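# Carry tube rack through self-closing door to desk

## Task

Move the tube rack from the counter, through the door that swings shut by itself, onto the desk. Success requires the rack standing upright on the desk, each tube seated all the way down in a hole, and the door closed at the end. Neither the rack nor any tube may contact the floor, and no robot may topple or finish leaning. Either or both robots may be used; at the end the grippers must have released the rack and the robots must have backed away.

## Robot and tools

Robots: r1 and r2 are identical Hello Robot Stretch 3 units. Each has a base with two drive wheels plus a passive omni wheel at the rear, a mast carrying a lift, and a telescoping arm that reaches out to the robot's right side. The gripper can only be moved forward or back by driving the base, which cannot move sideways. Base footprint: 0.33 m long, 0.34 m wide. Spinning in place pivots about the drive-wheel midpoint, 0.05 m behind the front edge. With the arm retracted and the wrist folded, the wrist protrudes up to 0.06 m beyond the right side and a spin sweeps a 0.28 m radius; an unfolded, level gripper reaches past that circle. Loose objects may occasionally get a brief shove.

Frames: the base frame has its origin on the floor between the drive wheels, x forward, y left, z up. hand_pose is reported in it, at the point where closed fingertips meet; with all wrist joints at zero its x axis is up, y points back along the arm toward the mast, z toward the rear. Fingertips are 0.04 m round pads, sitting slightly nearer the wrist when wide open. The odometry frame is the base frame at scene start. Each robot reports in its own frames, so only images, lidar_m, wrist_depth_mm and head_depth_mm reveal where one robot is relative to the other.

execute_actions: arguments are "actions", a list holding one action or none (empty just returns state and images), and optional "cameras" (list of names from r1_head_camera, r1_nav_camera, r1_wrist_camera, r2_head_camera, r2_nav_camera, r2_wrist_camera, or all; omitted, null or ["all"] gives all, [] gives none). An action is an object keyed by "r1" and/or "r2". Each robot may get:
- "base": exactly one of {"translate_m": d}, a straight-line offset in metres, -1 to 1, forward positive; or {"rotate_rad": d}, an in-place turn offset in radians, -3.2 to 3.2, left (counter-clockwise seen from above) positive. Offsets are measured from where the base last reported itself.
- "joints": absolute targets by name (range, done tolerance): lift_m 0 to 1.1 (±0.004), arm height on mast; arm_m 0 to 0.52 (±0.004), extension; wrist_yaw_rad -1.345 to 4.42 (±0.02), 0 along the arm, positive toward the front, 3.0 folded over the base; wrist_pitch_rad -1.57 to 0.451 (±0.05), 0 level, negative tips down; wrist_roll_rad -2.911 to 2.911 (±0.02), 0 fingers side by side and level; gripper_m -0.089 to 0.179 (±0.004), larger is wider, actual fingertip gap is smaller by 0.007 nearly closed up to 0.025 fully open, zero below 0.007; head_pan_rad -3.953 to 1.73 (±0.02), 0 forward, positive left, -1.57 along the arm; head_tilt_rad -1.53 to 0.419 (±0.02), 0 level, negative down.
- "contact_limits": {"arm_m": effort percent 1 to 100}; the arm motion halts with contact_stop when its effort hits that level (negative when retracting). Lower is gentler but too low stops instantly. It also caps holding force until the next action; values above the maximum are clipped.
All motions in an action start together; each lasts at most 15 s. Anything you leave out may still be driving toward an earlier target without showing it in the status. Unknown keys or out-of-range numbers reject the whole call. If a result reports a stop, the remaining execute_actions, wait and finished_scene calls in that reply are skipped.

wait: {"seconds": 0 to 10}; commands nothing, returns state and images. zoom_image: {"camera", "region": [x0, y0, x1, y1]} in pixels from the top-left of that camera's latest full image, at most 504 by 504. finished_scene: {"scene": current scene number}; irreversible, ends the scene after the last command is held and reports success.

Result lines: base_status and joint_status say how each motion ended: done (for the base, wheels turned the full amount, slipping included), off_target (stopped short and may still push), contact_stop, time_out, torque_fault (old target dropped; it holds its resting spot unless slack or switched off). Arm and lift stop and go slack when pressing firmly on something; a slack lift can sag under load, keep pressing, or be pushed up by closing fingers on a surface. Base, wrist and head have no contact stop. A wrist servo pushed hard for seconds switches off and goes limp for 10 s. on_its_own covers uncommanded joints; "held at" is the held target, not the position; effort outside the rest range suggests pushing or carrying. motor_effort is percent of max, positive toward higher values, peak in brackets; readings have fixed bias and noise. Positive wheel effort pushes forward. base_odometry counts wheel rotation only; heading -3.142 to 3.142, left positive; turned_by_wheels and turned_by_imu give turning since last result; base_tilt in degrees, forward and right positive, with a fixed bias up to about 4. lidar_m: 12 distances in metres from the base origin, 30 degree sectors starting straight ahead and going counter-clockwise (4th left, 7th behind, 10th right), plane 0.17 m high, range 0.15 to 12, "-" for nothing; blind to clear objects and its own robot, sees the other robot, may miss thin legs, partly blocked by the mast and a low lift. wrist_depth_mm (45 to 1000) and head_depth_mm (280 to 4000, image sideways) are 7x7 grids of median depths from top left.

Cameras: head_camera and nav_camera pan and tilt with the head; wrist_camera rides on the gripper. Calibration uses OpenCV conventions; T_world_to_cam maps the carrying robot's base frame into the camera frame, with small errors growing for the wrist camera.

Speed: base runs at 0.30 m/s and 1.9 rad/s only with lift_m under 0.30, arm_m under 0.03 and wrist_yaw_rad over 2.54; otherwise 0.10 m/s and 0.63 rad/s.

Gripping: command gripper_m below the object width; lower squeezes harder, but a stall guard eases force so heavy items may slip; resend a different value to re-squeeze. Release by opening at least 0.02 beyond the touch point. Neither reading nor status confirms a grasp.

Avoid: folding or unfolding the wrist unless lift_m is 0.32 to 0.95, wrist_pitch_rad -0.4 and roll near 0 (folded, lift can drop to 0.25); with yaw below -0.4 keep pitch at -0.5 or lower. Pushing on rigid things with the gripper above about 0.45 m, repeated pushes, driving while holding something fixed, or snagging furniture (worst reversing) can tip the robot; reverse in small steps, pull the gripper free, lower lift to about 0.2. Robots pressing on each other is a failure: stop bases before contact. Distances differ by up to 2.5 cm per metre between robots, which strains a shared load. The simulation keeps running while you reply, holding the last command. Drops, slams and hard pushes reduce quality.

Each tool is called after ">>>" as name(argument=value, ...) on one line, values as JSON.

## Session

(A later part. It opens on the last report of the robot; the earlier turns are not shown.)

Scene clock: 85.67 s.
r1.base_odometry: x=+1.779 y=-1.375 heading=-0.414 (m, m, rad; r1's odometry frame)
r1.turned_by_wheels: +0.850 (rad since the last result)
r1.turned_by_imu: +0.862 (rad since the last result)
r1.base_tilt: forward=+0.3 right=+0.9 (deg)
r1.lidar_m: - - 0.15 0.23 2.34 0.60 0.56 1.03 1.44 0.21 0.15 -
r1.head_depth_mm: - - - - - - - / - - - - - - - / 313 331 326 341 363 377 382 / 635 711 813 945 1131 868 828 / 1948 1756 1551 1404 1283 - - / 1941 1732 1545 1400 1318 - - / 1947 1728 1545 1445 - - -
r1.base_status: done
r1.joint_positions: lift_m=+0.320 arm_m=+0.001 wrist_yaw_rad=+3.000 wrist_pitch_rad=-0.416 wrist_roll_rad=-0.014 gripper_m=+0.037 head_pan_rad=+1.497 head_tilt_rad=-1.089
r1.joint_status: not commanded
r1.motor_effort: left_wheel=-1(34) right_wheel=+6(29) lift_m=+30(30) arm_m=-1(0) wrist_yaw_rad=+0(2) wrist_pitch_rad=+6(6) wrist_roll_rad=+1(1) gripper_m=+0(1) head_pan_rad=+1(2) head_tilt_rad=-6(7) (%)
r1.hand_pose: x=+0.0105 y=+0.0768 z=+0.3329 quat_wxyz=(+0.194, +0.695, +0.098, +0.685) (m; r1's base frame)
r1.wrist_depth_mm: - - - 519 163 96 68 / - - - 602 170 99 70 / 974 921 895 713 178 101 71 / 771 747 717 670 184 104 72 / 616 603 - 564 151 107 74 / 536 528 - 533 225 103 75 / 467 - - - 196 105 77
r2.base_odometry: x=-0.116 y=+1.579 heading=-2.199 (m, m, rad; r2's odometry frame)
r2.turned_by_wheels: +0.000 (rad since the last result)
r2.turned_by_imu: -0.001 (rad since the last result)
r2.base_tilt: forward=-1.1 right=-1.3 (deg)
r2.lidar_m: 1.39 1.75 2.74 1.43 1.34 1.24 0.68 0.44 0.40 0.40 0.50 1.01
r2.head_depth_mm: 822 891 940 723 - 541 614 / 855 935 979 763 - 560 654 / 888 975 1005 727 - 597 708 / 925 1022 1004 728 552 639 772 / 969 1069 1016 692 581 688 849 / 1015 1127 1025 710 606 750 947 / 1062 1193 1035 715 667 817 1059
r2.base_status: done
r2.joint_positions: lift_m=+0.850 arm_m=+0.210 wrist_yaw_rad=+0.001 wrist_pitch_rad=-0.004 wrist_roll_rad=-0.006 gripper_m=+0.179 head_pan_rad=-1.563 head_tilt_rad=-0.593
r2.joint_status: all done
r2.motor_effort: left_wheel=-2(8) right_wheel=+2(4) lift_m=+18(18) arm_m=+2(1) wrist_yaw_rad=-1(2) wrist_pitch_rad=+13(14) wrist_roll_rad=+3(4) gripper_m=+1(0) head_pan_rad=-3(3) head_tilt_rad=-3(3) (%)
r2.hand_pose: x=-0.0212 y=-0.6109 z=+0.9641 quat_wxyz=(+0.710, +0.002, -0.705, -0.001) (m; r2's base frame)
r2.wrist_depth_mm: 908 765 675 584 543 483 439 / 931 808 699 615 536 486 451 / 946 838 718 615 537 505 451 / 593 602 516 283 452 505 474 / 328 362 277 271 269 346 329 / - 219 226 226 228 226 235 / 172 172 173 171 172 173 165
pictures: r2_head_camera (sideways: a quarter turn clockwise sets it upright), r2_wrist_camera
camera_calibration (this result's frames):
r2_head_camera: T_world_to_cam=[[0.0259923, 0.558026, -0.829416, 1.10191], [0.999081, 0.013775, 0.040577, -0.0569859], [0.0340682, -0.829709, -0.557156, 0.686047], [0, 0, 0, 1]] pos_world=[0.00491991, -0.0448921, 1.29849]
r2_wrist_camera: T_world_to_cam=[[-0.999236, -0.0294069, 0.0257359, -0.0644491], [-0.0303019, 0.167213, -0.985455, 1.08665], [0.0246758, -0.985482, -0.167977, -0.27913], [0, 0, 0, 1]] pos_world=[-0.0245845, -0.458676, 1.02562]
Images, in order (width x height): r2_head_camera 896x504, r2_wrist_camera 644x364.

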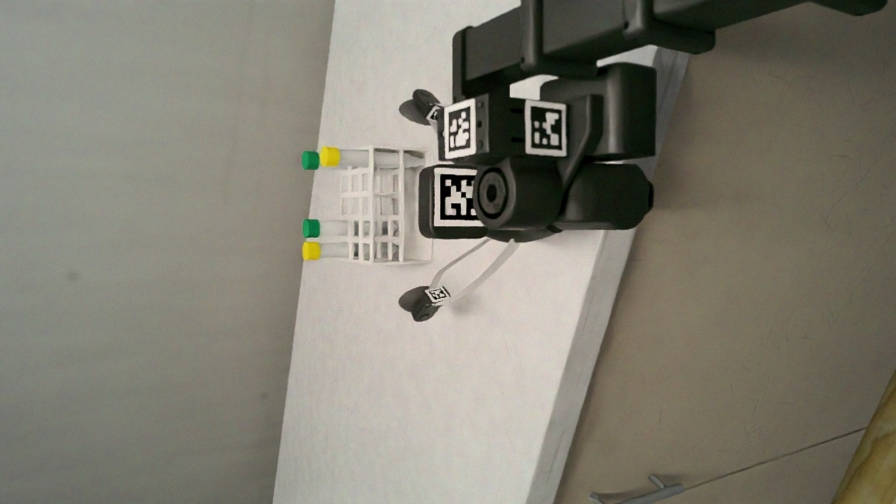

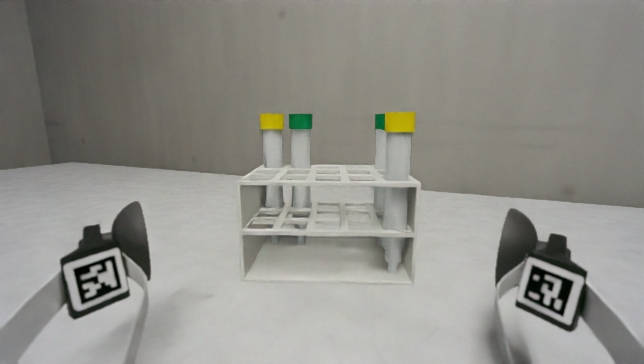

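>>> execute_actions(actions=[{"r1":{"base":{"translate_m":0.2}},"r2":{"base":{"translate_m":-0.006},"joints":{"arm_m":0.302,"lift_m":0.846}}}], cameras=["r2_wrist_camera"])

>>> execute_actions(actions=[{"r1":{"base":{"rotate_rad":0.45}},"r2":{"joints":{"gripper_m":0.1}}}], cameras=["r1_nav_camera","r2_head_camera","r2_wrist_camera"])

Scene clock: 95.63 s.
r1.base_odometry: x=+1.962 y=-1.455 heading=-0.414 (m, m, rad; r1's odometry frame)
r1.turned_by_wheels: +0.000 (rad since the last result)
r1.turned_by_imu: +0.003 (rad since the last result)
r1.base_tilt: forward=+0.4 right=+0.9 (deg)
r1.lidar_m: - - 0.15 0.18 2.71 2.30 0.76 1.34 1.53 2.28 2.06 0.15
r1.head_depth_mm: - - - - - - 317 / - - - - 291 335 442 / - - - 307 361 512 871 / - - 315 405 608 954 1100 / 295 337 463 744 1247 - - / 374 539 1119 1398 1322 - - / 734 1730 1550 1442 - - -
r1.base_status: done
r1.joint_positions: lift_m=+0.320 arm_m=+0.001 wrist_yaw_rad=+2.999 wrist_pitch_rad=-0.416 wrist_roll_rad=-0.014 gripper_m=+0.037 head_pan_rad=+1.497 head_tilt_rad=-1.089
r1.joint_status: not commanded
r1.motor_effort: left_wheel=+9(53) right_wheel=+0(19) lift_m=+30(30) arm_m=+0(0) wrist_yaw_rad=+1(2) wrist_pitch_rad=+6(6) wrist_roll_rad=+1(1) gripper_m=+1(0) head_pan_rad=+2(1) head_tilt_rad=-5(7) (%)
r1.hand_pose: x=+0.0107 y=+0.0768 z=+0.3329 quat_wxyz=(+0.195, +0.695, +0.098, +0.685) (m; r1's base frame)
r1.wrist_depth_mm: - - 450 257 174 132 107 / - - 500 285 187 140 111 / 935 965 569 318 201 147 116 / 765 743 653 352 214 157 121 / 626 609 - 374 206 165 127 / 533 530 - 426 281 172 133 / 460 - - - 277 177 141
r2.base_odometry: x=-0.112 y=+1.584 heading=-2.199 (m, m, rad; r2's odometry frame)
r2.turned_by_wheels: +0.000 (rad since the last result)
r2.turned_by_imu: -0.001 (rad since the last result)
r2.base_tilt: forward=-1.1 right=-1.2 (deg)
r2.lidar_m: 1.39 1.76 2.74 1.63 1.33 1.24 0.68 0.44 0.40 0.40 0.50 1.00
r2.head_depth_mm: 821 890 934 724 - 537 616 / 853 932 984 - 520 551 650 / 889 971 1006 - 522 588 707 / 923 1021 1011 688 541 635 769 / 963 1065 1019 707 581 684 847 / 1011 1124 1024 712 605 744 933 / 1060 1189 1032 716 665 815 1041
r2.base_status: done
r2.joint_positions: lift_m=+0.846 arm_m=+0.302 wrist_yaw_rad=+0.001 wrist_pitch_rad=-0.004 wrist_roll_rad=-0.006 gripper_m=+0.179 head_pan_rad=-1.563 head_tilt_rad=-0.593
r2.joint_status: all done
r2.motor_effort: left_wheel=-2(8) right_wheel=+2(5) lift_m=+18(18) arm_m=+1(1) wrist_yaw_rad=-1(1) wrist_pitch_rad=+13(13) wrist_roll_rad=+3(3) gripper_m=+0(0) head_pan_rad=-2(3) head_tilt_rad=-2(3) (%)
r2.hand_pose: x=-0.0212 y=-0.7029 z=+0.9601 quat_wxyz=(+0.710, +0.002, -0.705, -0.001) (m; r2's base frame)
r2.wrist_depth_mm: 775 665 576 506 451 409 374 / 829 697 588 515 465 418 380 / 886 726 593 528 171 427 397 / 571 567 183 198 134 446 401 / 332 136 184 191 135 317 317 / - 193 156 155 133 206 226 / 166 162 162 161 149 166 159
pictures: r2_wrist_camera
camera_calibration (this result's frames):
r2_wrist_camera: T_world_to_cam=[[-0.999237, -0.0293939, 0.0257352, -0.0670456], [-0.030299, 0.167207, -0.985456, 1.0981], [0.0246633, -0.985483, -0.16797, -0.370476], [0, 0, 0, 1]] pos_world=[-0.0245859, -0.55068, 1.02163]
Images, in order (width x height): r2_wrist_camera 644x364.

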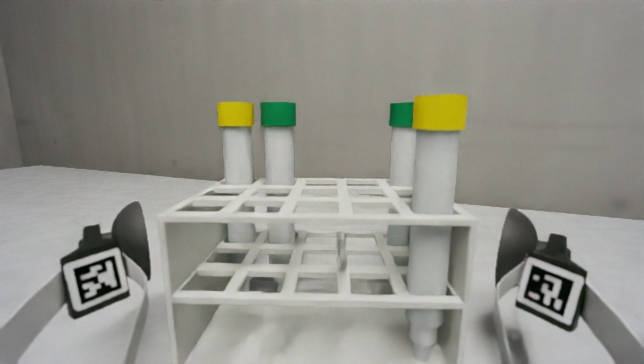

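Scene clock: 98.13 s.
r1.base_odometry: x=+1.962 y=-1.455 heading=+0.036 (m, m, rad; r1's odometry frame)
r1.turned_by_wheels: +0.450 (rad since the last result)
r1.turned_by_imu: +0.434 (rad since the last result)
r1.base_tilt: forward=+0.4 right=+0.9 (deg)
r1.lidar_m: - - 0.15 0.52 2.71 0.76 1.13 1.53 2.22 0.19 0.15 -
r1.head_depth_mm: - - - - - - - / 379 354 342 341 330 314 313 / 1939 908 720 639 575 523 483 / 1957 1734 1559 1408 1287 1196 1015 / 1968 1733 1559 1408 1284 - - / 1943 1740 1551 1409 1316 - - / 1937 1726 1547 1428 - - -
r1.base_status: done
r1.joint_positions: lift_m=+0.320 arm_m=+0.001 wrist_yaw_rad=+3.001 wrist_pitch_rad=-0.416 wrist_roll_rad=-0.013 gripper_m=+0.037 head_pan_rad=+1.499 head_tilt_rad=-1.089
r1.joint_status: not commanded
r1.motor_effort: left_wheel=-2(18) right_wheel=+6(41) lift_m=+28(30) arm_m=+0(1) wrist_yaw_rad=-1(7) wrist_pitch_rad=+6(7) wrist_roll_rad=+0(0) gripper_m=+1(1) head_pan_rad=+1(2) head_tilt_rad=-6(6) (%)
r1.hand_pose: x=+0.0102 y=+0.0769 z=+0.3331 quat_wxyz=(+0.194, +0.696, +0.099, +0.685) (m; r1's base frame)
r1.wrist_depth_mm: - - - - 274 138 92 / - - - - 280 140 92 / 959 939 918 896 286 141 93 / 744 760 735 716 291 142 94 / 635 617 - 594 217 145 95 / 535 527 - 527 340 136 96 / 468 - - - 276 136 96
r2.base_odometry: x=-0.112 y=+1.584 heading=-2.199 (m, m, rad; r2's odometry frame)
r2.turned_by_wheels: +0.000 (rad since the last result)
r2.turned_by_imu: +0.000 (rad since the last result)
r2.base_tilt: forward=-1.1 right=-1.2 (deg)
r2.lidar_m: 1.40 1.76 2.74 1.59 1.33 1.23 0.68 0.44 0.40 0.40 0.50 1.01
r2.head_depth_mm: 820 890 941 726 - 537 613 / 852 930 989 - 521 553 652 / 886 973 1005 - 521 590 704 / 920 1020 1014 678 540 630 769 / 969 1067 1023 707 580 684 842 / 1008 1124 1024 710 605 742 929 / 1060 1186 1029 714 666 811 1047
r2.base_status: not commanded
r2.joint_positions: lift_m=+0.846 arm_m=+0.302 wrist_yaw_rad=+0.001 wrist_pitch_rad=-0.004 wrist_roll_rad=-0.006 gripper_m=+0.104 head_pan_rad=-1.563 head_tilt_rad=-0.593
r2.joint_status: all done
r2.motor_effort: left_wheel=-2(1) right_wheel=+1(2) lift_m=+18(18) arm_m=+1(2) wrist_yaw_rad=+0(1) wrist_pitch_rad=+14(13) wrist_roll_rad=+3(3) gripper_m=-19(94) head_pan_rad=-2(3) head_tilt_rad=-3(2) (%)
r2.hand_pose: x=-0.0212 y=-0.7029 z=+0.9601 quat_wxyz=(+0.710, +0.002, -0.705, -0.001) (m; r2's base frame)
r2.wrist_depth_mm: 785 658 576 514 455 411 374 / 832 692 592 524 462 416 384 / 877 723 591 526 175 430 388 / 577 582 186 186 148 445 401 / 314 312 179 191 140 318 319 / 230 - 161 161 142 - 221 / - 165 160 162 149 167 166
pictures: r1_nav_camera (sideways: a quarter turn counterclockwise sets it upright), r2_head_camera (sideways: a quarter turn clockwise sets it upright), r2_wrist_camera
camera_calibration (this result's frames):
r1_nav_camera: T_world_to_cam=[[0.0912912, 0.883347, 0.459744, -0.551189], [0.995778, -0.0765042, -0.050737, 0.107842], [-0.00964606, 0.462434, -0.886601, 1.10934], [0, 0, 0, 1]] pos_world=[-0.0463668, -0.0178568, 1.24242]
r2_head_camera: T_world_to_cam=[[0.0259927, 0.558026, -0.829416, 1.10191], [0.999081, 0.0137743, 0.040577, -0.0569859], [0.0340676, -0.829709, -0.557155, 0.686047], [0, 0, 0, 1]] pos_world=[0.00491988, -0.0448921, 1.29849]
r2_wrist_camera: T_world_to_cam=[[-0.999237, -0.0293924, 0.0257388, -0.0670484], [-0.0303022, 0.167208, -0.985456, 1.0981], [0.0246611, -0.985483, -0.167971, -0.370479], [0, 0, 0, 1]] pos_world=[-0.0245858, -0.550683, 1.02163]
Images, in order (width x height): r1_nav_camera 672x504, r2_head_camera 896x504, r2_wrist_camera 644x364.

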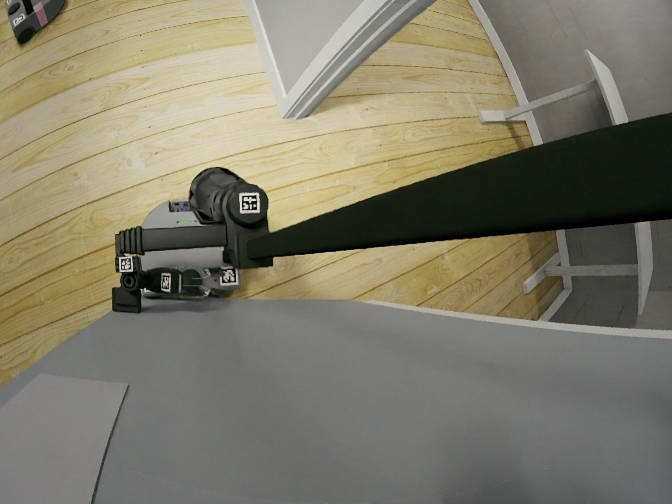

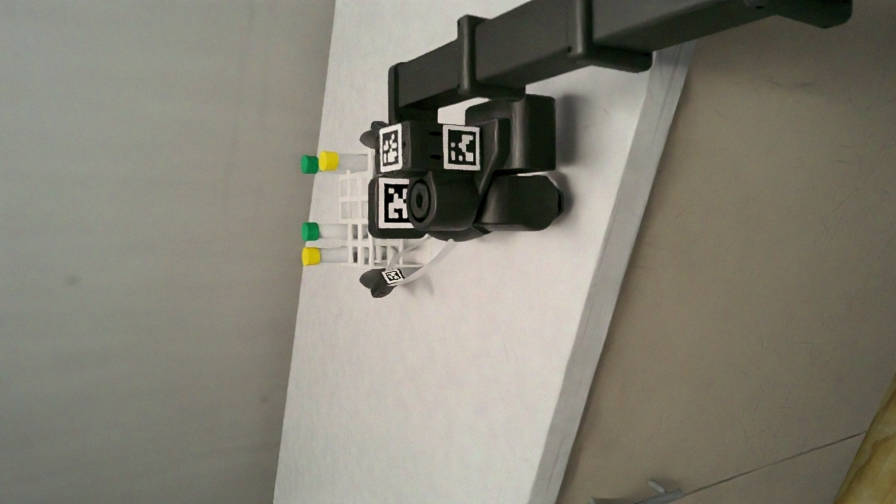

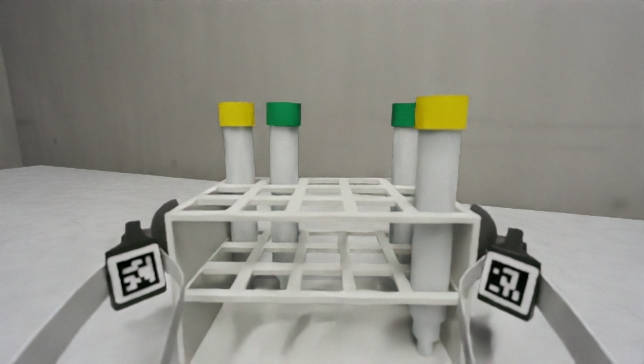

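>>> execute_actions(actions=[{"r1":{"base":{"translate_m":0.08}},"r2":{"joints":{"lift_m":0.885}}}], cameras=["r2_wrist_camera"])

Scene clock: 103.03 s.
r1.base_odometry: x=+2.042 y=-1.452 heading=+0.035 (m, m, rad; r1's odometry frame)
r1.turned_by_wheels: +0.000 (rad since the last result)
r1.turned_by_imu: +0.001 (rad since the last result)
r1.base_tilt: forward=+0.4 right=+0.9 (deg)
r1.lidar_m: - - 0.15 0.24 2.74 0.82 1.17 1.59 2.31 0.20 0.15 -
r1.head_depth_mm: - - - - - - - / - - - - - - - / 333 345 359 370 362 378 397 / 1904 1693 1496 1141 1246 930 857 / 1953 1744 1554 1408 1284 - - / 1964 1720 1545 1409 1314 - - / 1948 1720 1548 1440 - - -
r1.base_status: done
r1.joint_positions: lift_m=+0.320 arm_m=+0.001 wrist_yaw_rad=+3.001 wrist_pitch_rad=-0.416 wrist_roll_rad=-0.013 gripper_m=+0.037 head_pan_rad=+1.499 head_tilt_rad=-1.089
r1.joint_status: not commanded
r1.motor_effort: left_wheel=-2(3) right_wheel=+6(30) lift_m=+27(28) arm_m=+0(0) wrist_yaw_rad=+0(2) wrist_pitch_rad=+6(6) wrist_roll_rad=+0(0) gripper_m=+0(1) head_pan_rad=+0(1) head_tilt_rad=-6(6) (%)
r1.hand_pose: x=+0.0103 y=+0.0769 z=+0.3331 quat_wxyz=(+0.194, +0.696, +0.099, +0.685) (m; r1's base frame)
r1.wrist_depth_mm: - - - 592 171 100 70 / - - - - 177 102 72 / 998 955 920 832 186 105 73 / 755 734 725 659 192 107 74 / 621 621 - 577 157 110 76 / 542 521 - 521 235 107 77 / 463 - - - 203 108 78
r2.base_odometry: x=-0.112 y=+1.584 heading=-2.199 (m, m, rad; r2's odometry frame)
r2.turned_by_wheels: +0.000 (rad since the last result)
r2.turned_by_imu: -0.001 (rad since the last result)
r2.base_tilt: forward=-1.2 right=-1.2 (deg)
r2.lidar_m: 1.40 1.76 2.74 1.65 1.33 1.23 0.68 0.44 0.40 0.40 0.50 1.01
r2.head_depth_mm: 818 891 943 - 502 519 605 / 851 929 999 - 536 552 652 / 885 970 1024 - 538 590 704 / 925 1014 717 676 542 633 769 / 962 1068 1022 708 579 685 843 / 1015 1124 1026 713 606 742 936 / 1063 1183 1034 714 662 816 1045
r2.base_status: not commanded
r2.joint_positions: lift_m=+0.884 arm_m=+0.302 wrist_yaw_rad=+0.001 wrist_pitch_rad=-0.009 wrist_roll_rad=-0.006 gripper_m=+0.104 head_pan_rad=-1.563 head_tilt_rad=-0.593
r2.joint_status: all done
r2.motor_effort: left_wheel=-1(2) right_wheel=+2(2) lift_m=+39(39) arm_m=+3(2) wrist_yaw_rad=-1(0) wrist_pitch_rad=+16(17) wrist_roll_rad=+3(3) gripper_m=-18(19) head_pan_rad=-2(3) head_tilt_rad=-2(3) (%)
r2.hand_pose: x=-0.0212 y=-0.7027 z=+0.9968 quat_wxyz=(+0.710, +0.004, -0.705, -0.003) (m; r2's base frame)
r2.wrist_depth_mm: 778 674 578 506 450 409 374 / 840 682 603 522 467 421 385 / 876 727 191 524 177 430 391 / 756 730 189 189 148 445 401 / 416 415 179 195 141 433 406 / 307 - 160 162 142 - 288 / 218 219 160 162 148 219 219
pictures: r2_wrist_camera
camera_calibration (this result's frames):
r2_wrist_camera: T_world_to_cam=[[-0.999236, -0.0295264, 0.0255889, -0.0679329], [-0.030303, 0.172228, -0.984591, 1.1369], [0.0246643, -0.984615, -0.172991, -0.358573], [0, 0, 0, 1]] pos_world=[-0.0245856, -0.550868, 1.05909]
Images, in order (width x height): r2_wrist_camera 644x364.

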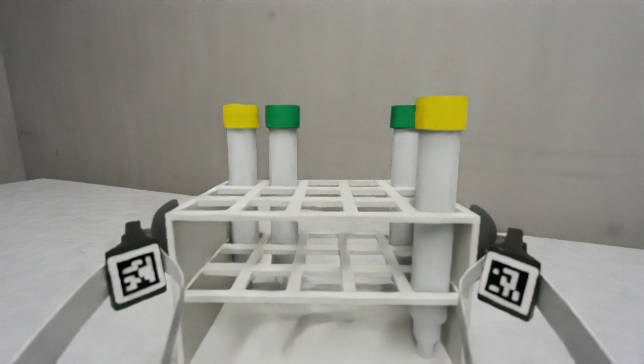

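>>> execute_actions(actions=[{"r1":{"base":{"translate_m":0.2}},"r2":{"base":{"rotate_rad":1.78},"joints":{"arm_m":0.0,"wrist_yaw_rad":1.57,"head_pan_rad":0,"head_tilt_rad":-0.7}}}], cameras=["r1_nav_camera","r2_nav_camera","r2_wrist_camera"])

>>> execute_actions(actions=[{"r1":{"base":{"rotate_rad":0.3}},"r2":{"base":{"translate_m":0.6},"joints":{"lift_m":0.8}}}], cameras=["r1_nav_camera","r2_nav_camera"])

Scene clock: 119.17 s.
r1.base_odometry: x=+2.242 y=-1.445 heading=+0.036 (m, m, rad; r1's odometry frame)
r1.turned_by_wheels: +0.000 (rad since the last result)
r1.turned_by_imu: +0.004 (rad since the last result)
r1.base_tilt: forward=+0.3 right=+0.9 (deg)
r1.lidar_m: - - 0.15 0.18 2.79 1.01 1.28 1.87 2.30 1.98 1.92 0.15
r1.head_depth_mm: - - - - - - 316 / - - - - 291 336 442 / - - - 308 362 511 873 / - - 318 407 609 954 1096 / 297 339 466 754 1259 - - / 378 547 1469 1403 1316 - - / 1881 1733 1544 1441 - - -
r1.base_status: done
r1.joint_positions: lift_m=+0.320 arm_m=+0.001 wrist_yaw_rad=+2.999 wrist_pitch_rad=-0.416 wrist_roll_rad=-0.013 gripper_m=+0.037 head_pan_rad=+1.499 head_tilt_rad=-1.089
r1.joint_status: not commanded
r1.motor_effort: left_wheel=+12(59) right_wheel=+1(22) lift_m=+27(27) arm_m=+0(0) wrist_yaw_rad=+1(2) wrist_pitch_rad=+6(6) wrist_roll_rad=+0(0) gripper_m=+1(0) head_pan_rad=+0(0) head_tilt_rad=-6(6) (%)
r1.hand_pose: x=+0.0107 y=+0.0768 z=+0.3331 quat_wxyz=(+0.195, +0.696, +0.098, +0.684) (m; r1's base frame)
r1.wrist_depth_mm: - - 446 256 174 132 106 / - - 502 285 187 139 111 / 989 937 583 318 201 147 116 / 761 757 672 352 215 155 121 / 619 609 - 373 205 165 127 / 532 529 - 421 279 171 134 / 469 - - - 280 177 141
r2.base_odometry: x=-0.112 y=+1.584 heading=-0.419 (m, m, rad; r2's odometry frame)
r2.turned_by_wheels: +1.780 (rad since the last result)
r2.turned_by_imu: +1.764 (rad since the last result)
r2.base_tilt: forward=-1.1 right=-1.2 (deg)
r2.lidar_m: 1.59 1.26 1.23 0.53 0.41 0.40 0.42 0.61 1.38 1.48 2.18 1.87
r2.head_depth_mm: 1670 1836 2004 1983 322 312 1171 / 1730 1920 2095 1950 1631 1308 1188 / 1835 2037 2309 2070 1661 1389 1188 / 2881 3241 2501 2081 1676 1391 1195 / 3147 3512 2779 2074 1663 1395 1205 / 3367 3723 2542 1889 1677 1402 1200 / 1301 1386 1525 1657 1685 1403 1206
r2.base_status: done
r2.joint_positions: lift_m=+0.884 arm_m=+0.000 wrist_yaw_rad=+1.569 wrist_pitch_rad=-0.009 wrist_roll_rad=-0.005 gripper_m=+0.104 head_pan_rad=-0.007 head_tilt_rad=-0.691
r2.joint_status: all done
r2.motor_effort: left_wheel=-3(10) right_wheel=+2(8) lift_m=+39(39) arm_m=-2(3) wrist_yaw_rad=+1(2) wrist_pitch_rad=+17(17) wrist_roll_rad=+3(3) gripper_m=-19(19) head_pan_rad=+3(37) head_tilt_rad=-3(9) (%)
r2.hand_pose: x=+0.2346 y=-0.1456 z=+0.9968 quat_wxyz=(+0.504, +0.501, -0.496, +0.499) (m; r2's base frame)
r2.wrist_depth_mm: 970 - - - - - - / - - - - - - - / - - - - 177 - - / - - 186 192 147 - - / - - 178 199 140 - - / - - 161 162 142 - - / - - 161 162 148 - -
pictures: r1_nav_camera (sideways: a quarter turn counterclockwise sets it upright), r2_nav_camera (sideways: a quarter turn counterclockwise sets it upright), r2_wrist_camera
camera_calibration (this result's frames):
r1_nav_camera: T_world_to_cam=[[0.0912826, 0.88335, 0.459739, -0.551182], [0.995778, -0.0764945, -0.050737, 0.107842], [-0.00965104, 0.462429, -0.886604, 1.10935], [0, 0, 0, 1]] pos_world=[-0.0463666, -0.0178577, 1.24242]
r2_nav_camera: T_world_to_cam=[[0.644968, 0.0170116, 0.76402, -0.962848], [0.0189802, -0.9998, 0.0062389, 0.0447017], [0.763974, 0.0104773, -0.645162, 0.793596], [0, 0, 0, 1]] pos_world=[0.0138714, 0.0527577, 1.24735]
r2_wrist_camera: T_world_to_cam=[[0.0272034, -0.99932, 0.0248765, -0.17718], [-0.172379, -0.0292025, -0.984598, 1.05269], [0.984655, 0.0224962, -0.173056, 0.105128], [0, 0, 0, 1]] pos_world=[0.0827676, -0.148683, 1.05908]
Images, in order (width x height): r1_nav_camera 672x504, r2_nav_camera 672x504, r2_wrist_camera 644x364.

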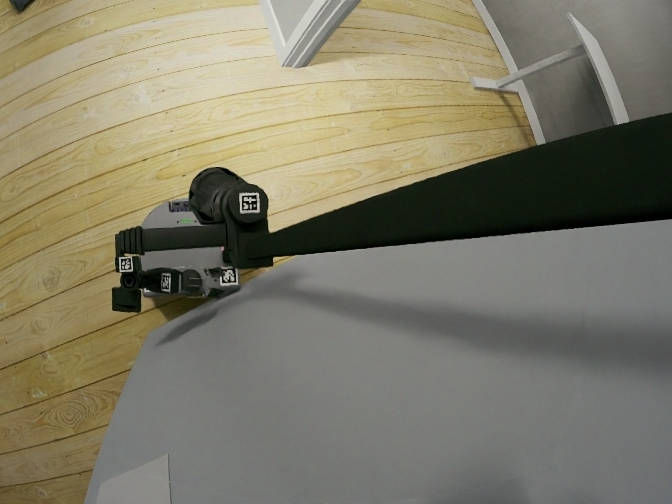

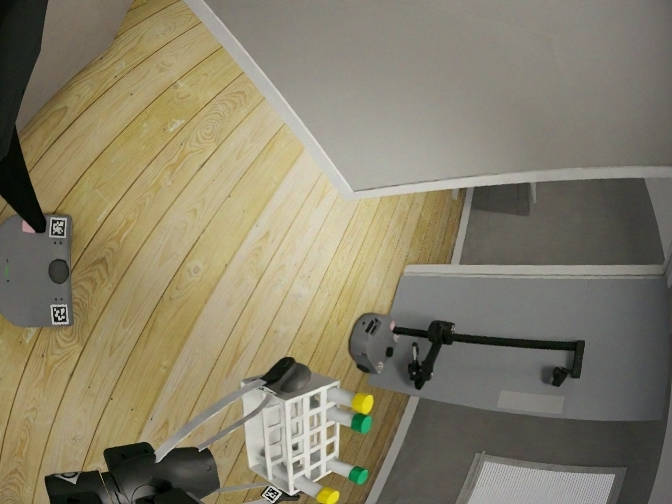

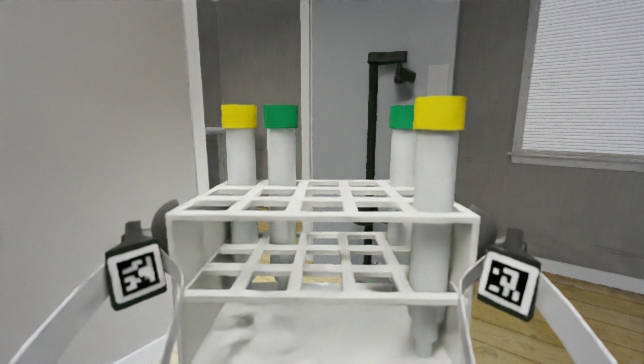

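Scene clock: 126.60 s.
r1.base_odometry: x=+2.242 y=-1.445 heading=+0.336 (m, m, rad; r1's odometry frame)
r1.turned_by_wheels: +0.300 (rad since the last result)
r1.turned_by_imu: +0.284 (rad since the last result)
r1.base_tilt: forward=+0.4 right=+0.9 (deg)
r1.lidar_m: - - 0.15 0.22 1.08 1.00 1.30 2.29 2.05 0.21 0.15 -
r1.head_depth_mm: - - - - - - - / - - - - - - - / 316 316 336 330 352 371 373 / 590 664 761 895 1077 844 808 / 1966 1739 1551 1404 1284 - - / 1955 1734 1538 1394 1310 - - / 1945 1730 1540 1438 - - -
r1.base_status: done
r1.joint_positions: lift_m=+0.320 arm_m=+0.001 wrist_yaw_rad=+3.003 wrist_pitch_rad=-0.416 wrist_roll_rad=-0.013 gripper_m=+0.037 head_pan_rad=+1.500 head_tilt_rad=-1.089
r1.joint_status: not commanded
r1.motor_effort: left_wheel=+1(13) right_wheel=+7(48) lift_m=+25(27) arm_m=+0(0) wrist_yaw_rad=-3(8) wrist_pitch_rad=+6(6) wrist_roll_rad=+0(0) gripper_m=+0(1) head_pan_rad=+0(0) head_tilt_rad=-5(6) (%)
r1.hand_pose: x=+0.0099 y=+0.0770 z=+0.3332 quat_wxyz=(+0.193, +0.696, +0.099, +0.685) (m; r1's base frame)
r1.wrist_depth_mm: - - - 494 159 95 67 / - - - 570 167 98 69 / - 953 903 677 175 100 70 / 759 759 726 671 181 103 71 / 626 621 - 569 149 106 73 / 532 530 - 532 221 103 74 / 461 - - - 194 104 76
r2.base_odometry: x=+0.436 y=+1.340 heading=-0.419 (m, m, rad; r2's odometry frame)
r2.turned_by_wheels: +0.000 (rad since the last result)
r2.turned_by_imu: +0.004 (rad since the last result)
r2.base_tilt: forward=-1.1 right=-1.2 (deg)
r2.lidar_m: 1.46 0.90 0.88 0.95 0.92 0.90 0.95 1.38 1.73 1.85 2.29 1.28
r2.head_depth_mm: 1183 1283 1375 1502 1480 374 381 / 1263 1382 1538 1760 1575 883 1142 / 1337 1487 1685 1883 1656 1388 1186 / 2340 2662 2508 2024 1684 1386 1193 / 2579 2931 2755 2105 1664 1393 1197 / 2802 3250 2789 2088 1683 1400 1198 / 2941 3312 2782 1202 1289 1359 1205
r2.base_status: done
r2.joint_positions: lift_m=+0.800 arm_m=+0.000 wrist_yaw_rad=+1.569 wrist_pitch_rad=-0.010 wrist_roll_rad=-0.005 gripper_m=+0.104 head_pan_rad=-0.007 head_tilt_rad=-0.691
r2.joint_status: all done
r2.motor_effort: left_wheel=-3(5) right_wheel=+2(7) lift_m=+19(35) arm_m=-2(1) wrist_yaw_rad=+0(1) wrist_pitch_rad=+17(17) wrist_roll_rad=+3(3) gripper_m=-19(19) head_pan_rad=+3(3) head_tilt_rad=-3(3) (%)
r2.hand_pose: x=+0.2346 y=-0.1456 z=+0.9126 quat_wxyz=(+0.505, +0.501, -0.496, +0.499) (m; r2's base frame)
r2.wrist_depth_mm: 723 - - - - - - / 750 - - - - - - / 753 - - - 177 - - / 758 - 187 201 146 - - / 752 858 179 198 140 - - / 782 - 160 162 142 - - / 802 944 161 163 149 - -
pictures: r1_nav_camera (sideways: a quarter turn counterclockwise sets it upright), r2_nav_camera (sideways: a quarter turn counterclockwise sets it upright)
camera_calibration (this result's frames):
r1_nav_camera: T_world_to_cam=[[0.0907832, 0.883402, 0.459739, -0.55118], [0.995821, -0.0759316, -0.050737, 0.107841], [-0.00991244, 0.462424, -0.886604, 1.10935], [0, 0, 0, 1]] pos_world=[-0.0463565, -0.0178873, 1.24242]
r2_nav_camera: T_world_to_cam=[[0.644994, 0.0170113, 0.763998, -0.96282], [0.0189802, -0.9998, 0.00623802, 0.0447029], [0.763952, 0.0104773, -0.645188, 0.79363], [0, 0, 0, 1]] pos_world=[0.0138696, 0.0527577, 1.24735]
Images, in order (width x height): r1_nav_camera 672x504, r2_nav_camera 672x504.

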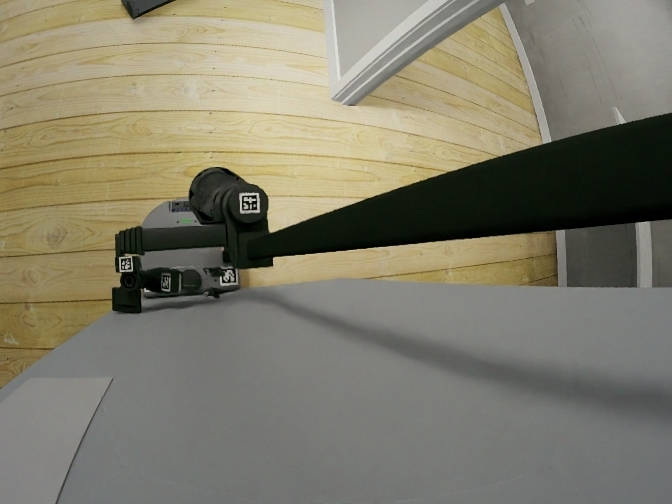

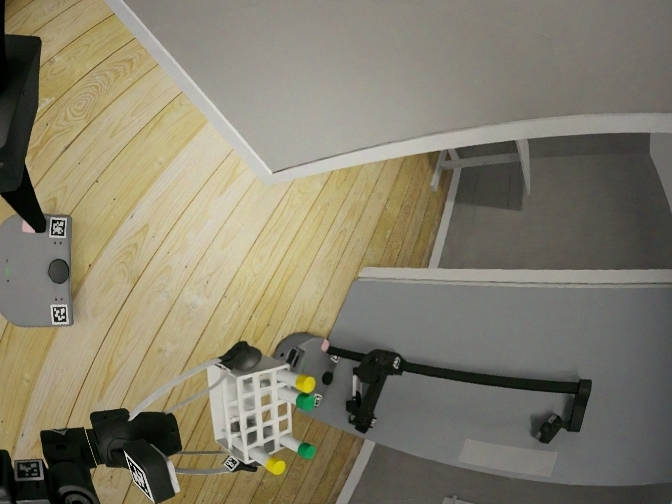

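>>> execute_actions(actions=[{"r1":{"base":{"translate_m":0.08}},"r2":{"base":{"translate_m":0.65},"joints":{"head_tilt_rad":-1.2}}}], cameras=["r1_nav_camera","r2_nav_camera","r2_head_camera"])

Scene clock: 140.20 s.
r1.base_odometry: x=+2.318 y=-1.419 heading=+0.336 (m, m, rad; r1's odometry frame)
r1.turned_by_wheels: +0.000 (rad since the last result)
r1.turned_by_imu: +0.003 (rad since the last result)
r1.base_tilt: forward=+0.4 right=+0.9 (deg)
r1.lidar_m: - - 0.15 0.19 2.44 1.07 0.84 2.38 2.05 1.99 0.15 -
r1.head_depth_mm: - - - - - - - / - - - - - - 314 / - - - 315 342 398 518 / 309 339 389 504 714 929 1077 / 488 684 1503 1390 1286 - - / 1974 1732 1563 1393 1311 - - / 1946 1735 1541 1443 - - -
r1.base_status: done
r1.joint_positions: lift_m=+0.320 arm_m=+0.001 wrist_yaw_rad=+3.000 wrist_pitch_rad=-0.416 wrist_roll_rad=-0.013 gripper_m=+0.037 head_pan_rad=+1.500 head_tilt_rad=-1.089
r1.joint_status: not commanded
r1.motor_effort: left_wheel=+11(54) right_wheel=+0(19) lift_m=+25(25) arm_m=+0(0) wrist_yaw_rad=+1(2) wrist_pitch_rad=+6(6) wrist_roll_rad=+0(0) gripper_m=+1(0) head_pan_rad=+1(0) head_tilt_rad=-6(5) (%)
r1.hand_pose: x=+0.0105 y=+0.0769 z=+0.3332 quat_wxyz=(+0.194, +0.696, +0.098, +0.684) (m; r1's base frame)
r1.wrist_depth_mm: - - - 309 164 112 85 / - - - 342 173 116 87 / - 926 899 388 185 121 90 / 757 745 730 433 194 127 93 / 631 616 - 433 175 133 96 / 539 526 - 503 247 133 100 / 466 - - - 234 136 103
r2.base_odometry: x=+1.029 y=+1.076 heading=-0.419 (m, m, rad; r2's odometry frame)
r2.turned_by_wheels: +0.000 (rad since the last result)
r2.turned_by_imu: +0.004 (rad since the last result)
r2.base_tilt: forward=-1.1 right=-1.2 (deg)
r2.lidar_m: 0.92 2.55 0.49 0.54 0.81 1.44 1.52 2.14 2.11 2.22 0.84 0.77
r2.head_depth_mm: 895 1053 389 440 1273 1177 1095 / 946 1133 424 1326 1270 1178 1105 / 1018 1242 1472 1376 1283 1208 - / 1778 1618 1514 1384 1274 1205 - / 1838 1661 1512 1389 1278 1200 - / 1860 1682 1513 1392 1281 1187 1132 / 1848 1667 1529 1398 1246 1188 1126
r2.base_status: done
r2.joint_positions: lift_m=+0.800 arm_m=+0.000 wrist_yaw_rad=+1.569 wrist_pitch_rad=-0.010 wrist_roll_rad=-0.005 gripper_m=+0.104 head_pan_rad=-0.007 head_tilt_rad=-1.185
r2.joint_status: all done
r2.motor_effort: left_wheel=-3(5) right_wheel=+3(6) lift_m=+18(18) arm_m=-2(2) wrist_yaw_rad=+1(0) wrist_pitch_rad=+17(16) wrist_roll_rad=+3(3) gripper_m=-19(19) head_pan_rad=+3(3) head_tilt_rad=-5(23) (%)
r2.hand_pose: x=+0.2346 y=-0.1456 z=+0.9126 quat_wxyz=(+0.505, +0.501, -0.496, +0.499) (m; r2's base frame)
r2.wrist_depth_mm: - - - 777 700 608 563 / - - - 796 714 625 578 / - - - 828 177 629 598 / - - 187 191 149 672 601 / - - 179 198 140 662 626 / - - 160 163 142 - 638 / - - 161 163 148 616 647
pictures: r1_nav_camera (sideways: a quarter turn counterclockwise sets it upright), r2_head_camera (sideways: a quarter turn clockwise sets it upright), r2_nav_camera (sideways: a quarter turn counterclockwise sets it upright)
camera_calibration (this result's frames):
r1_nav_camera: T_world_to_cam=[[0.0907825, 0.883402, 0.459738, -0.551178], [0.995821, -0.0759308, -0.050737, 0.107841], [-0.00991289, 0.462423, -0.886604, 1.10935], [0, 0, 0, 1]] pos_world=[-0.0463565, -0.0178874, 1.24242]
r2_head_camera: T_world_to_cam=[[-0.925656, 0.0366003, -0.376593, 0.517714], [0.0244195, 0.999014, 0.0370697, -0.0464435], [0.377578, 0.0251176, -0.925637, 1.16309], [0, 0, 0, 1]] pos_world=[0.0412032, -0.00176461, 1.27328]
r2_nav_camera: T_world_to_cam=[[0.930101, 0.0151934, 0.366989, -0.447326], [0.01903, -0.999796, -0.00683802, 0.061726], [0.36681, 0.0133438, -0.9302, 1.16659], [0, 0, 0, 1]] pos_world=[-0.0130328, 0.052943, 1.24975]
Images, in order (width x height): r1_nav_camera 672x504, r2_head_camera 896x504, r2_nav_camera 672x504.

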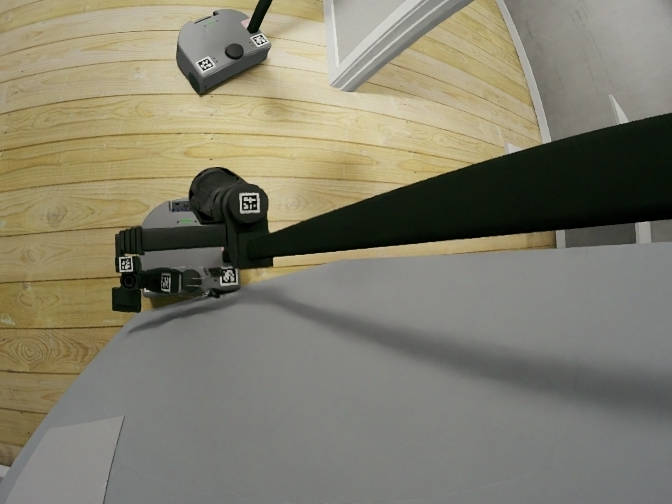

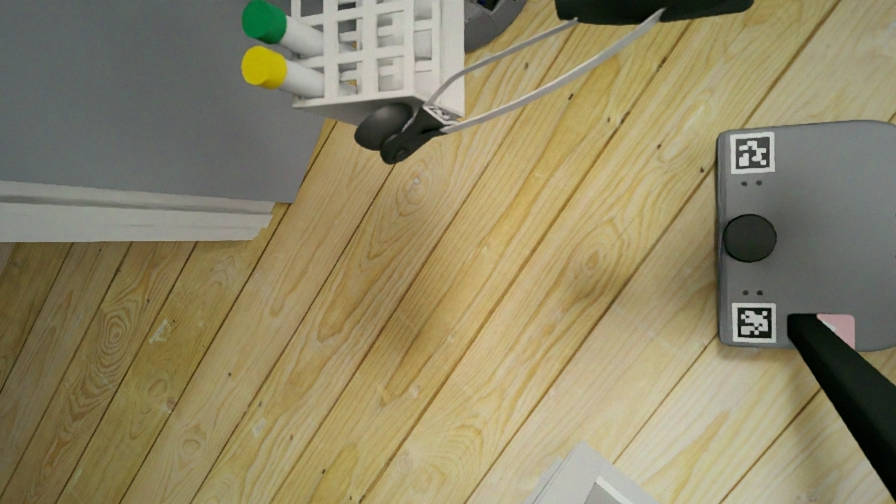

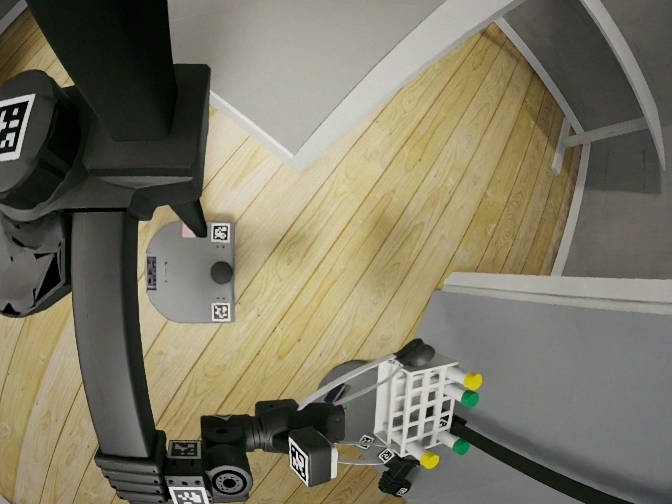

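>>> execute_actions(actions=[{"r2":{"base":{"translate_m":0.39}}}], cameras=[])

>>> execute_actions(actions=[{"r2":{"base":{"rotate_rad":0.94},"joints":{"head_tilt_rad":-0.8}}}], cameras=["r1_nav_camera","r2_nav_camera","r2_head_camera"])

Scene clock: 165.80 s.
r1.base_odometry: x=+2.318 y=-1.419 heading=+0.336 (m, m, rad; r1's odometry frame)
r1.turned_by_wheels: +0.000 (rad since the last result)
r1.turned_by_imu: +0.002 (rad since the last result)
r1.base_tilt: forward=+0.4 right=+0.9 (deg)
r1.lidar_m: - - 0.15 0.19 2.45 0.63 2.30 2.38 2.06 1.99 0.15 -
r1.head_depth_mm: - - - - - - - / - - - - - - 314 / - - - 315 342 398 519 / 309 340 389 503 715 931 1083 / 488 682 1516 1395 1284 - - / 1952 1734 1557 1398 1314 - - / 1935 1720 1545 1435 - - -
r1.base_status: not commanded
r1.joint_positions: lift_m=+0.320 arm_m=+0.001 wrist_yaw_rad=+3.000 wrist_pitch_rad=-0.416 wrist_roll_rad=-0.013 gripper_m=+0.037 head_pan_rad=+1.500 head_tilt_rad=-1.089
r1.joint_status: not commanded
r1.motor_effort: left_wheel=+11(11) right_wheel=+0(0) lift_m=+25(25) arm_m=+0(0) wrist_yaw_rad=-1(1) wrist_pitch_rad=+6(6) wrist_roll_rad=+0(0) gripper_m=+0(1) head_pan_rad=+1(1) head_tilt_rad=-6(5) (%)
r1.hand_pose: x=+0.0105 y=+0.0769 z=+0.3332 quat_wxyz=(+0.194, +0.696, +0.098, +0.684) (m; r1's base frame)
r1.wrist_depth_mm: - - - 305 164 112 85 / - - - 340 173 116 87 / - 952 943 387 185 122 90 / 764 738 724 432 193 127 93 / 630 626 - 434 176 133 96 / 537 531 - 504 248 133 100 / 464 - - - 234 136 103
r2.base_odometry: x=+1.386 y=+0.917 heading=-0.419 (m, m, rad; r2's odometry frame)
r2.turned_by_wheels: +0.000 (rad since the last result)
r2.turned_by_imu: +0.002 (rad since the last result)
r2.base_tilt: forward=-1.1 right=-1.2 (deg)
r2.lidar_m: 0.57 2.20 1.96 0.40 0.41 1.78 1.87 2.38 2.34 0.84 0.51 0.55
r2.head_depth_mm: 535 631 388 441 1281 1170 1097 / 572 682 422 1246 1266 1179 1109 / 660 783 1000 1336 1274 1203 - / 1781 1641 1496 1383 1272 1194 - / 1840 1658 1535 1390 1285 1192 - / 1853 1669 1521 1395 1276 1189 1136 / 1856 1674 1518 1387 1283 1200 1111
r2.base_status: done
r2.joint_positions: lift_m=+0.800 arm_m=+0.000 wrist_yaw_rad=+1.569 wrist_pitch_rad=-0.010 wrist_roll_rad=-0.005 gripper_m=+0.104 head_pan_rad=-0.007 head_tilt_rad=-1.186
r2.joint_status: not commanded
r2.motor_effort: left_wheel=-3(5) right_wheel=+3(7) lift_m=+18(18) arm_m=-2(2) wrist_yaw_rad=+1(1) wrist_pitch_rad=+17(17) wrist_roll_rad=+3(3) gripper_m=-19(19) head_pan_rad=+3(3) head_tilt_rad=-5(5) (%)
r2.hand_pose: x=+0.2346 y=-0.1456 z=+0.9126 quat_wxyz=(+0.505, +0.501, -0.496, +0.499) (m; r2's base frame)
r2.wrist_depth_mm: - - - 437 386 343 311 / - - - 454 394 351 319 / - - 620 453 177 360 324 / - - 186 201 139 373 330 / - - 178 196 140 362 340 / - - 161 162 141 - 344 / - - 161 162 148 399 346
pictures: none
No camera images: the call's "cameras" was empty. Leave "cameras" out to get every camera's image.

Scene clock: 168.23 s.
r1.base_odometry: x=+2.318 y=-1.419 heading=+0.336 (m, m, rad; r1's odometry frame)
r1.turned_by_wheels: +0.000 (rad since the last result)
r1.turned_by_imu: +0.000 (rad since the last result)
r1.base_tilt: forward=+0.4 right=+0.9 (deg)
r1.lidar_m: - - 0.15 0.19 2.44 0.63 2.31 2.38 2.05 1.98 0.15 -
r1.head_depth_mm: - - - - - - - / - - - - - - 314 / - - - 314 341 398 519 / 310 340 389 503 713 933 1080 / 487 684 1504 1392 1289 - - / 1949 1722 1552 1401 1307 - - / 1969 1723 1541 1433 - - -
r1.base_status: not commanded
r1.joint_positions: lift_m=+0.320 arm_m=+0.001 wrist_yaw_rad=+3.000 wrist_pitch_rad=-0.416 wrist_roll_rad=-0.013 gripper_m=+0.037 head_pan_rad=+1.500 head_tilt_rad=-1.089
r1.joint_status: not commanded
r1.motor_effort: left_wheel=+11(11) right_wheel=+0(0) lift_m=+25(25) arm_m=+0(0) wrist_yaw_rad=+1(0) wrist_pitch_rad=+6(6) wrist_roll_rad=+0(0) gripper_m=+1(0) head_pan_rad=+0(0) head_tilt_rad=-5(5) (%)
r1.hand_pose: x=+0.0105 y=+0.0769 z=+0.3332 quat_wxyz=(+0.194, +0.696, +0.098, +0.684) (m; r1's base frame)
r1.wrist_depth_mm: - - - 307 163 112 85 / - - - 344 173 116 87 / - 936 900 389 185 121 90 / 758 757 721 436 194 127 93 / 488 615 - 437 175 133 97 / 477 524 - 507 249 133 99 / 455 - - - 234 136 103
r2.base_odometry: x=+1.386 y=+0.917 heading=+0.521 (m, m, rad; r2's odometry frame)
r2.turned_by_wheels: +0.940 (rad since the last result)
r2.turned_by_imu: +0.932 (rad since the last result)
r2.base_tilt: forward=-1.1 right=-1.2 (deg)
r2.lidar_m: 1.95 0.42 0.40 1.08 1.81 2.41 2.34 1.99 0.51 0.55 0.56 2.02
r2.head_depth_mm: 2121 2417 2237 1793 388 392 1147 / 2084 2459 2239 1796 1477 420 1144 / 2129 2406 2259 1818 1522 1300 1145 / 2136 2420 2277 1813 1529 1308 1141 / 2077 2378 2182 1831 1524 1300 1147 / 2122 2425 2291 1830 1524 1314 1128 / 2131 2386 2279 1853 1545 1292 867
r2.base_status: done
r2.joint_positions: lift_m=+0.800 arm_m=+0.000 wrist_yaw_rad=+1.569 wrist_pitch_rad=-0.010 wrist_roll_rad=-0.005 gripper_m=+0.104 head_pan_rad=-0.007 head_tilt_rad=-0.804
r2.joint_status: all done
r2.motor_effort: left_wheel=-2(9) right_wheel=+2(8) lift_m=+18(18) arm_m=-2(2) wrist_yaw_rad=+1(1) wrist_pitch_rad=+17(17) wrist_roll_rad=+3(3) gripper_m=-19(19) head_pan_rad=+3(2) head_tilt_rad=+1(17) (%)
r2.hand_pose: x=+0.2346 y=-0.1456 z=+0.9126 quat_wxyz=(+0.505, +0.501, -0.496, +0.499) (m; r2's base frame)
r2.wrist_depth_mm: - - - - - - - / - - - - - - - / - - - - 177 - - / - - 187 201 148 - - / - - 179 198 140 - - / - - 160 163 141 - - / - - 161 163 149 - -
pictures: r1_nav_camera (sideways: a quarter turn counterclockwise sets it upright), r2_head_camera (sideways: a quarter turn clockwise sets it upright), r2_nav_camera (sideways: a quarter turn counterclockwise sets it upright)
camera_calibration (this result's frames):
r1_nav_camera: T_world_to_cam=[[0.0907825, 0.883402, 0.459738, -0.551178], [0.995821, -0.0759308, -0.050737, 0.107841], [-0.00991289, 0.462423, -0.886604, 1.10935], [0, 0, 0, 1]] pos_world=[-0.0463565, -0.0178874, 1.24242]
r2_head_camera: T_world_to_cam=[[-0.718727, 0.035143, -0.694403, 0.930475], [0.00928301, 0.999118, 0.040956, -0.0514304], [0.69523, 0.0229901, -0.718419, 0.891786], [0, 0, 0, 1]] pos_world=[0.0492384, -0.00181687, 1.28891]
r2_nav_camera: T_world_to_cam=[[0.726453, 0.0166289, 0.687015, -0.862987], [0.019777, -0.999799, 0.00328737, 0.0485402], [0.686932, 0.011199, -0.726636, 0.900035], [0, 0, 0, 1]] pos_world=[0.00769695, 0.0528014, 1.24672]
Images, in order (width x height): r1_nav_camera 672x504, r2_head_camera 896x504, r2_nav_camera 672x504.

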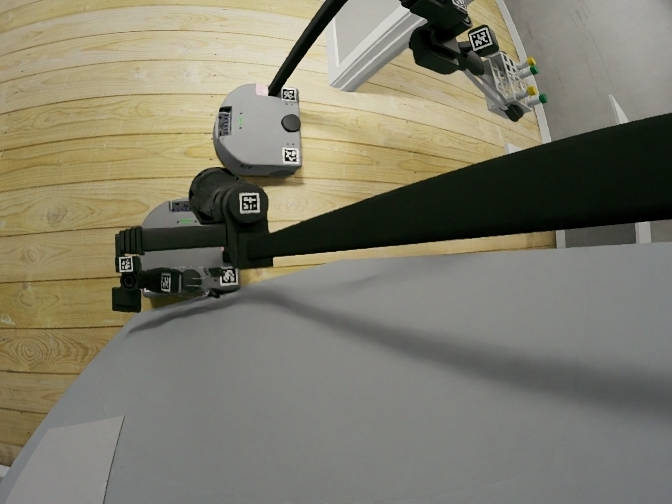

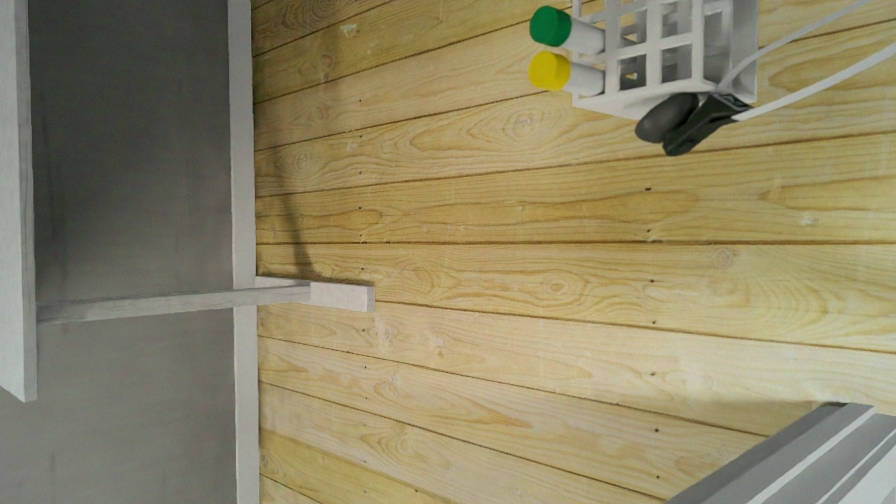

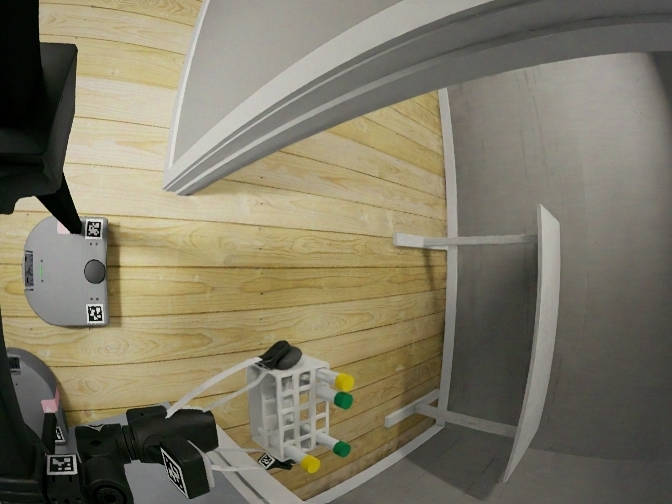

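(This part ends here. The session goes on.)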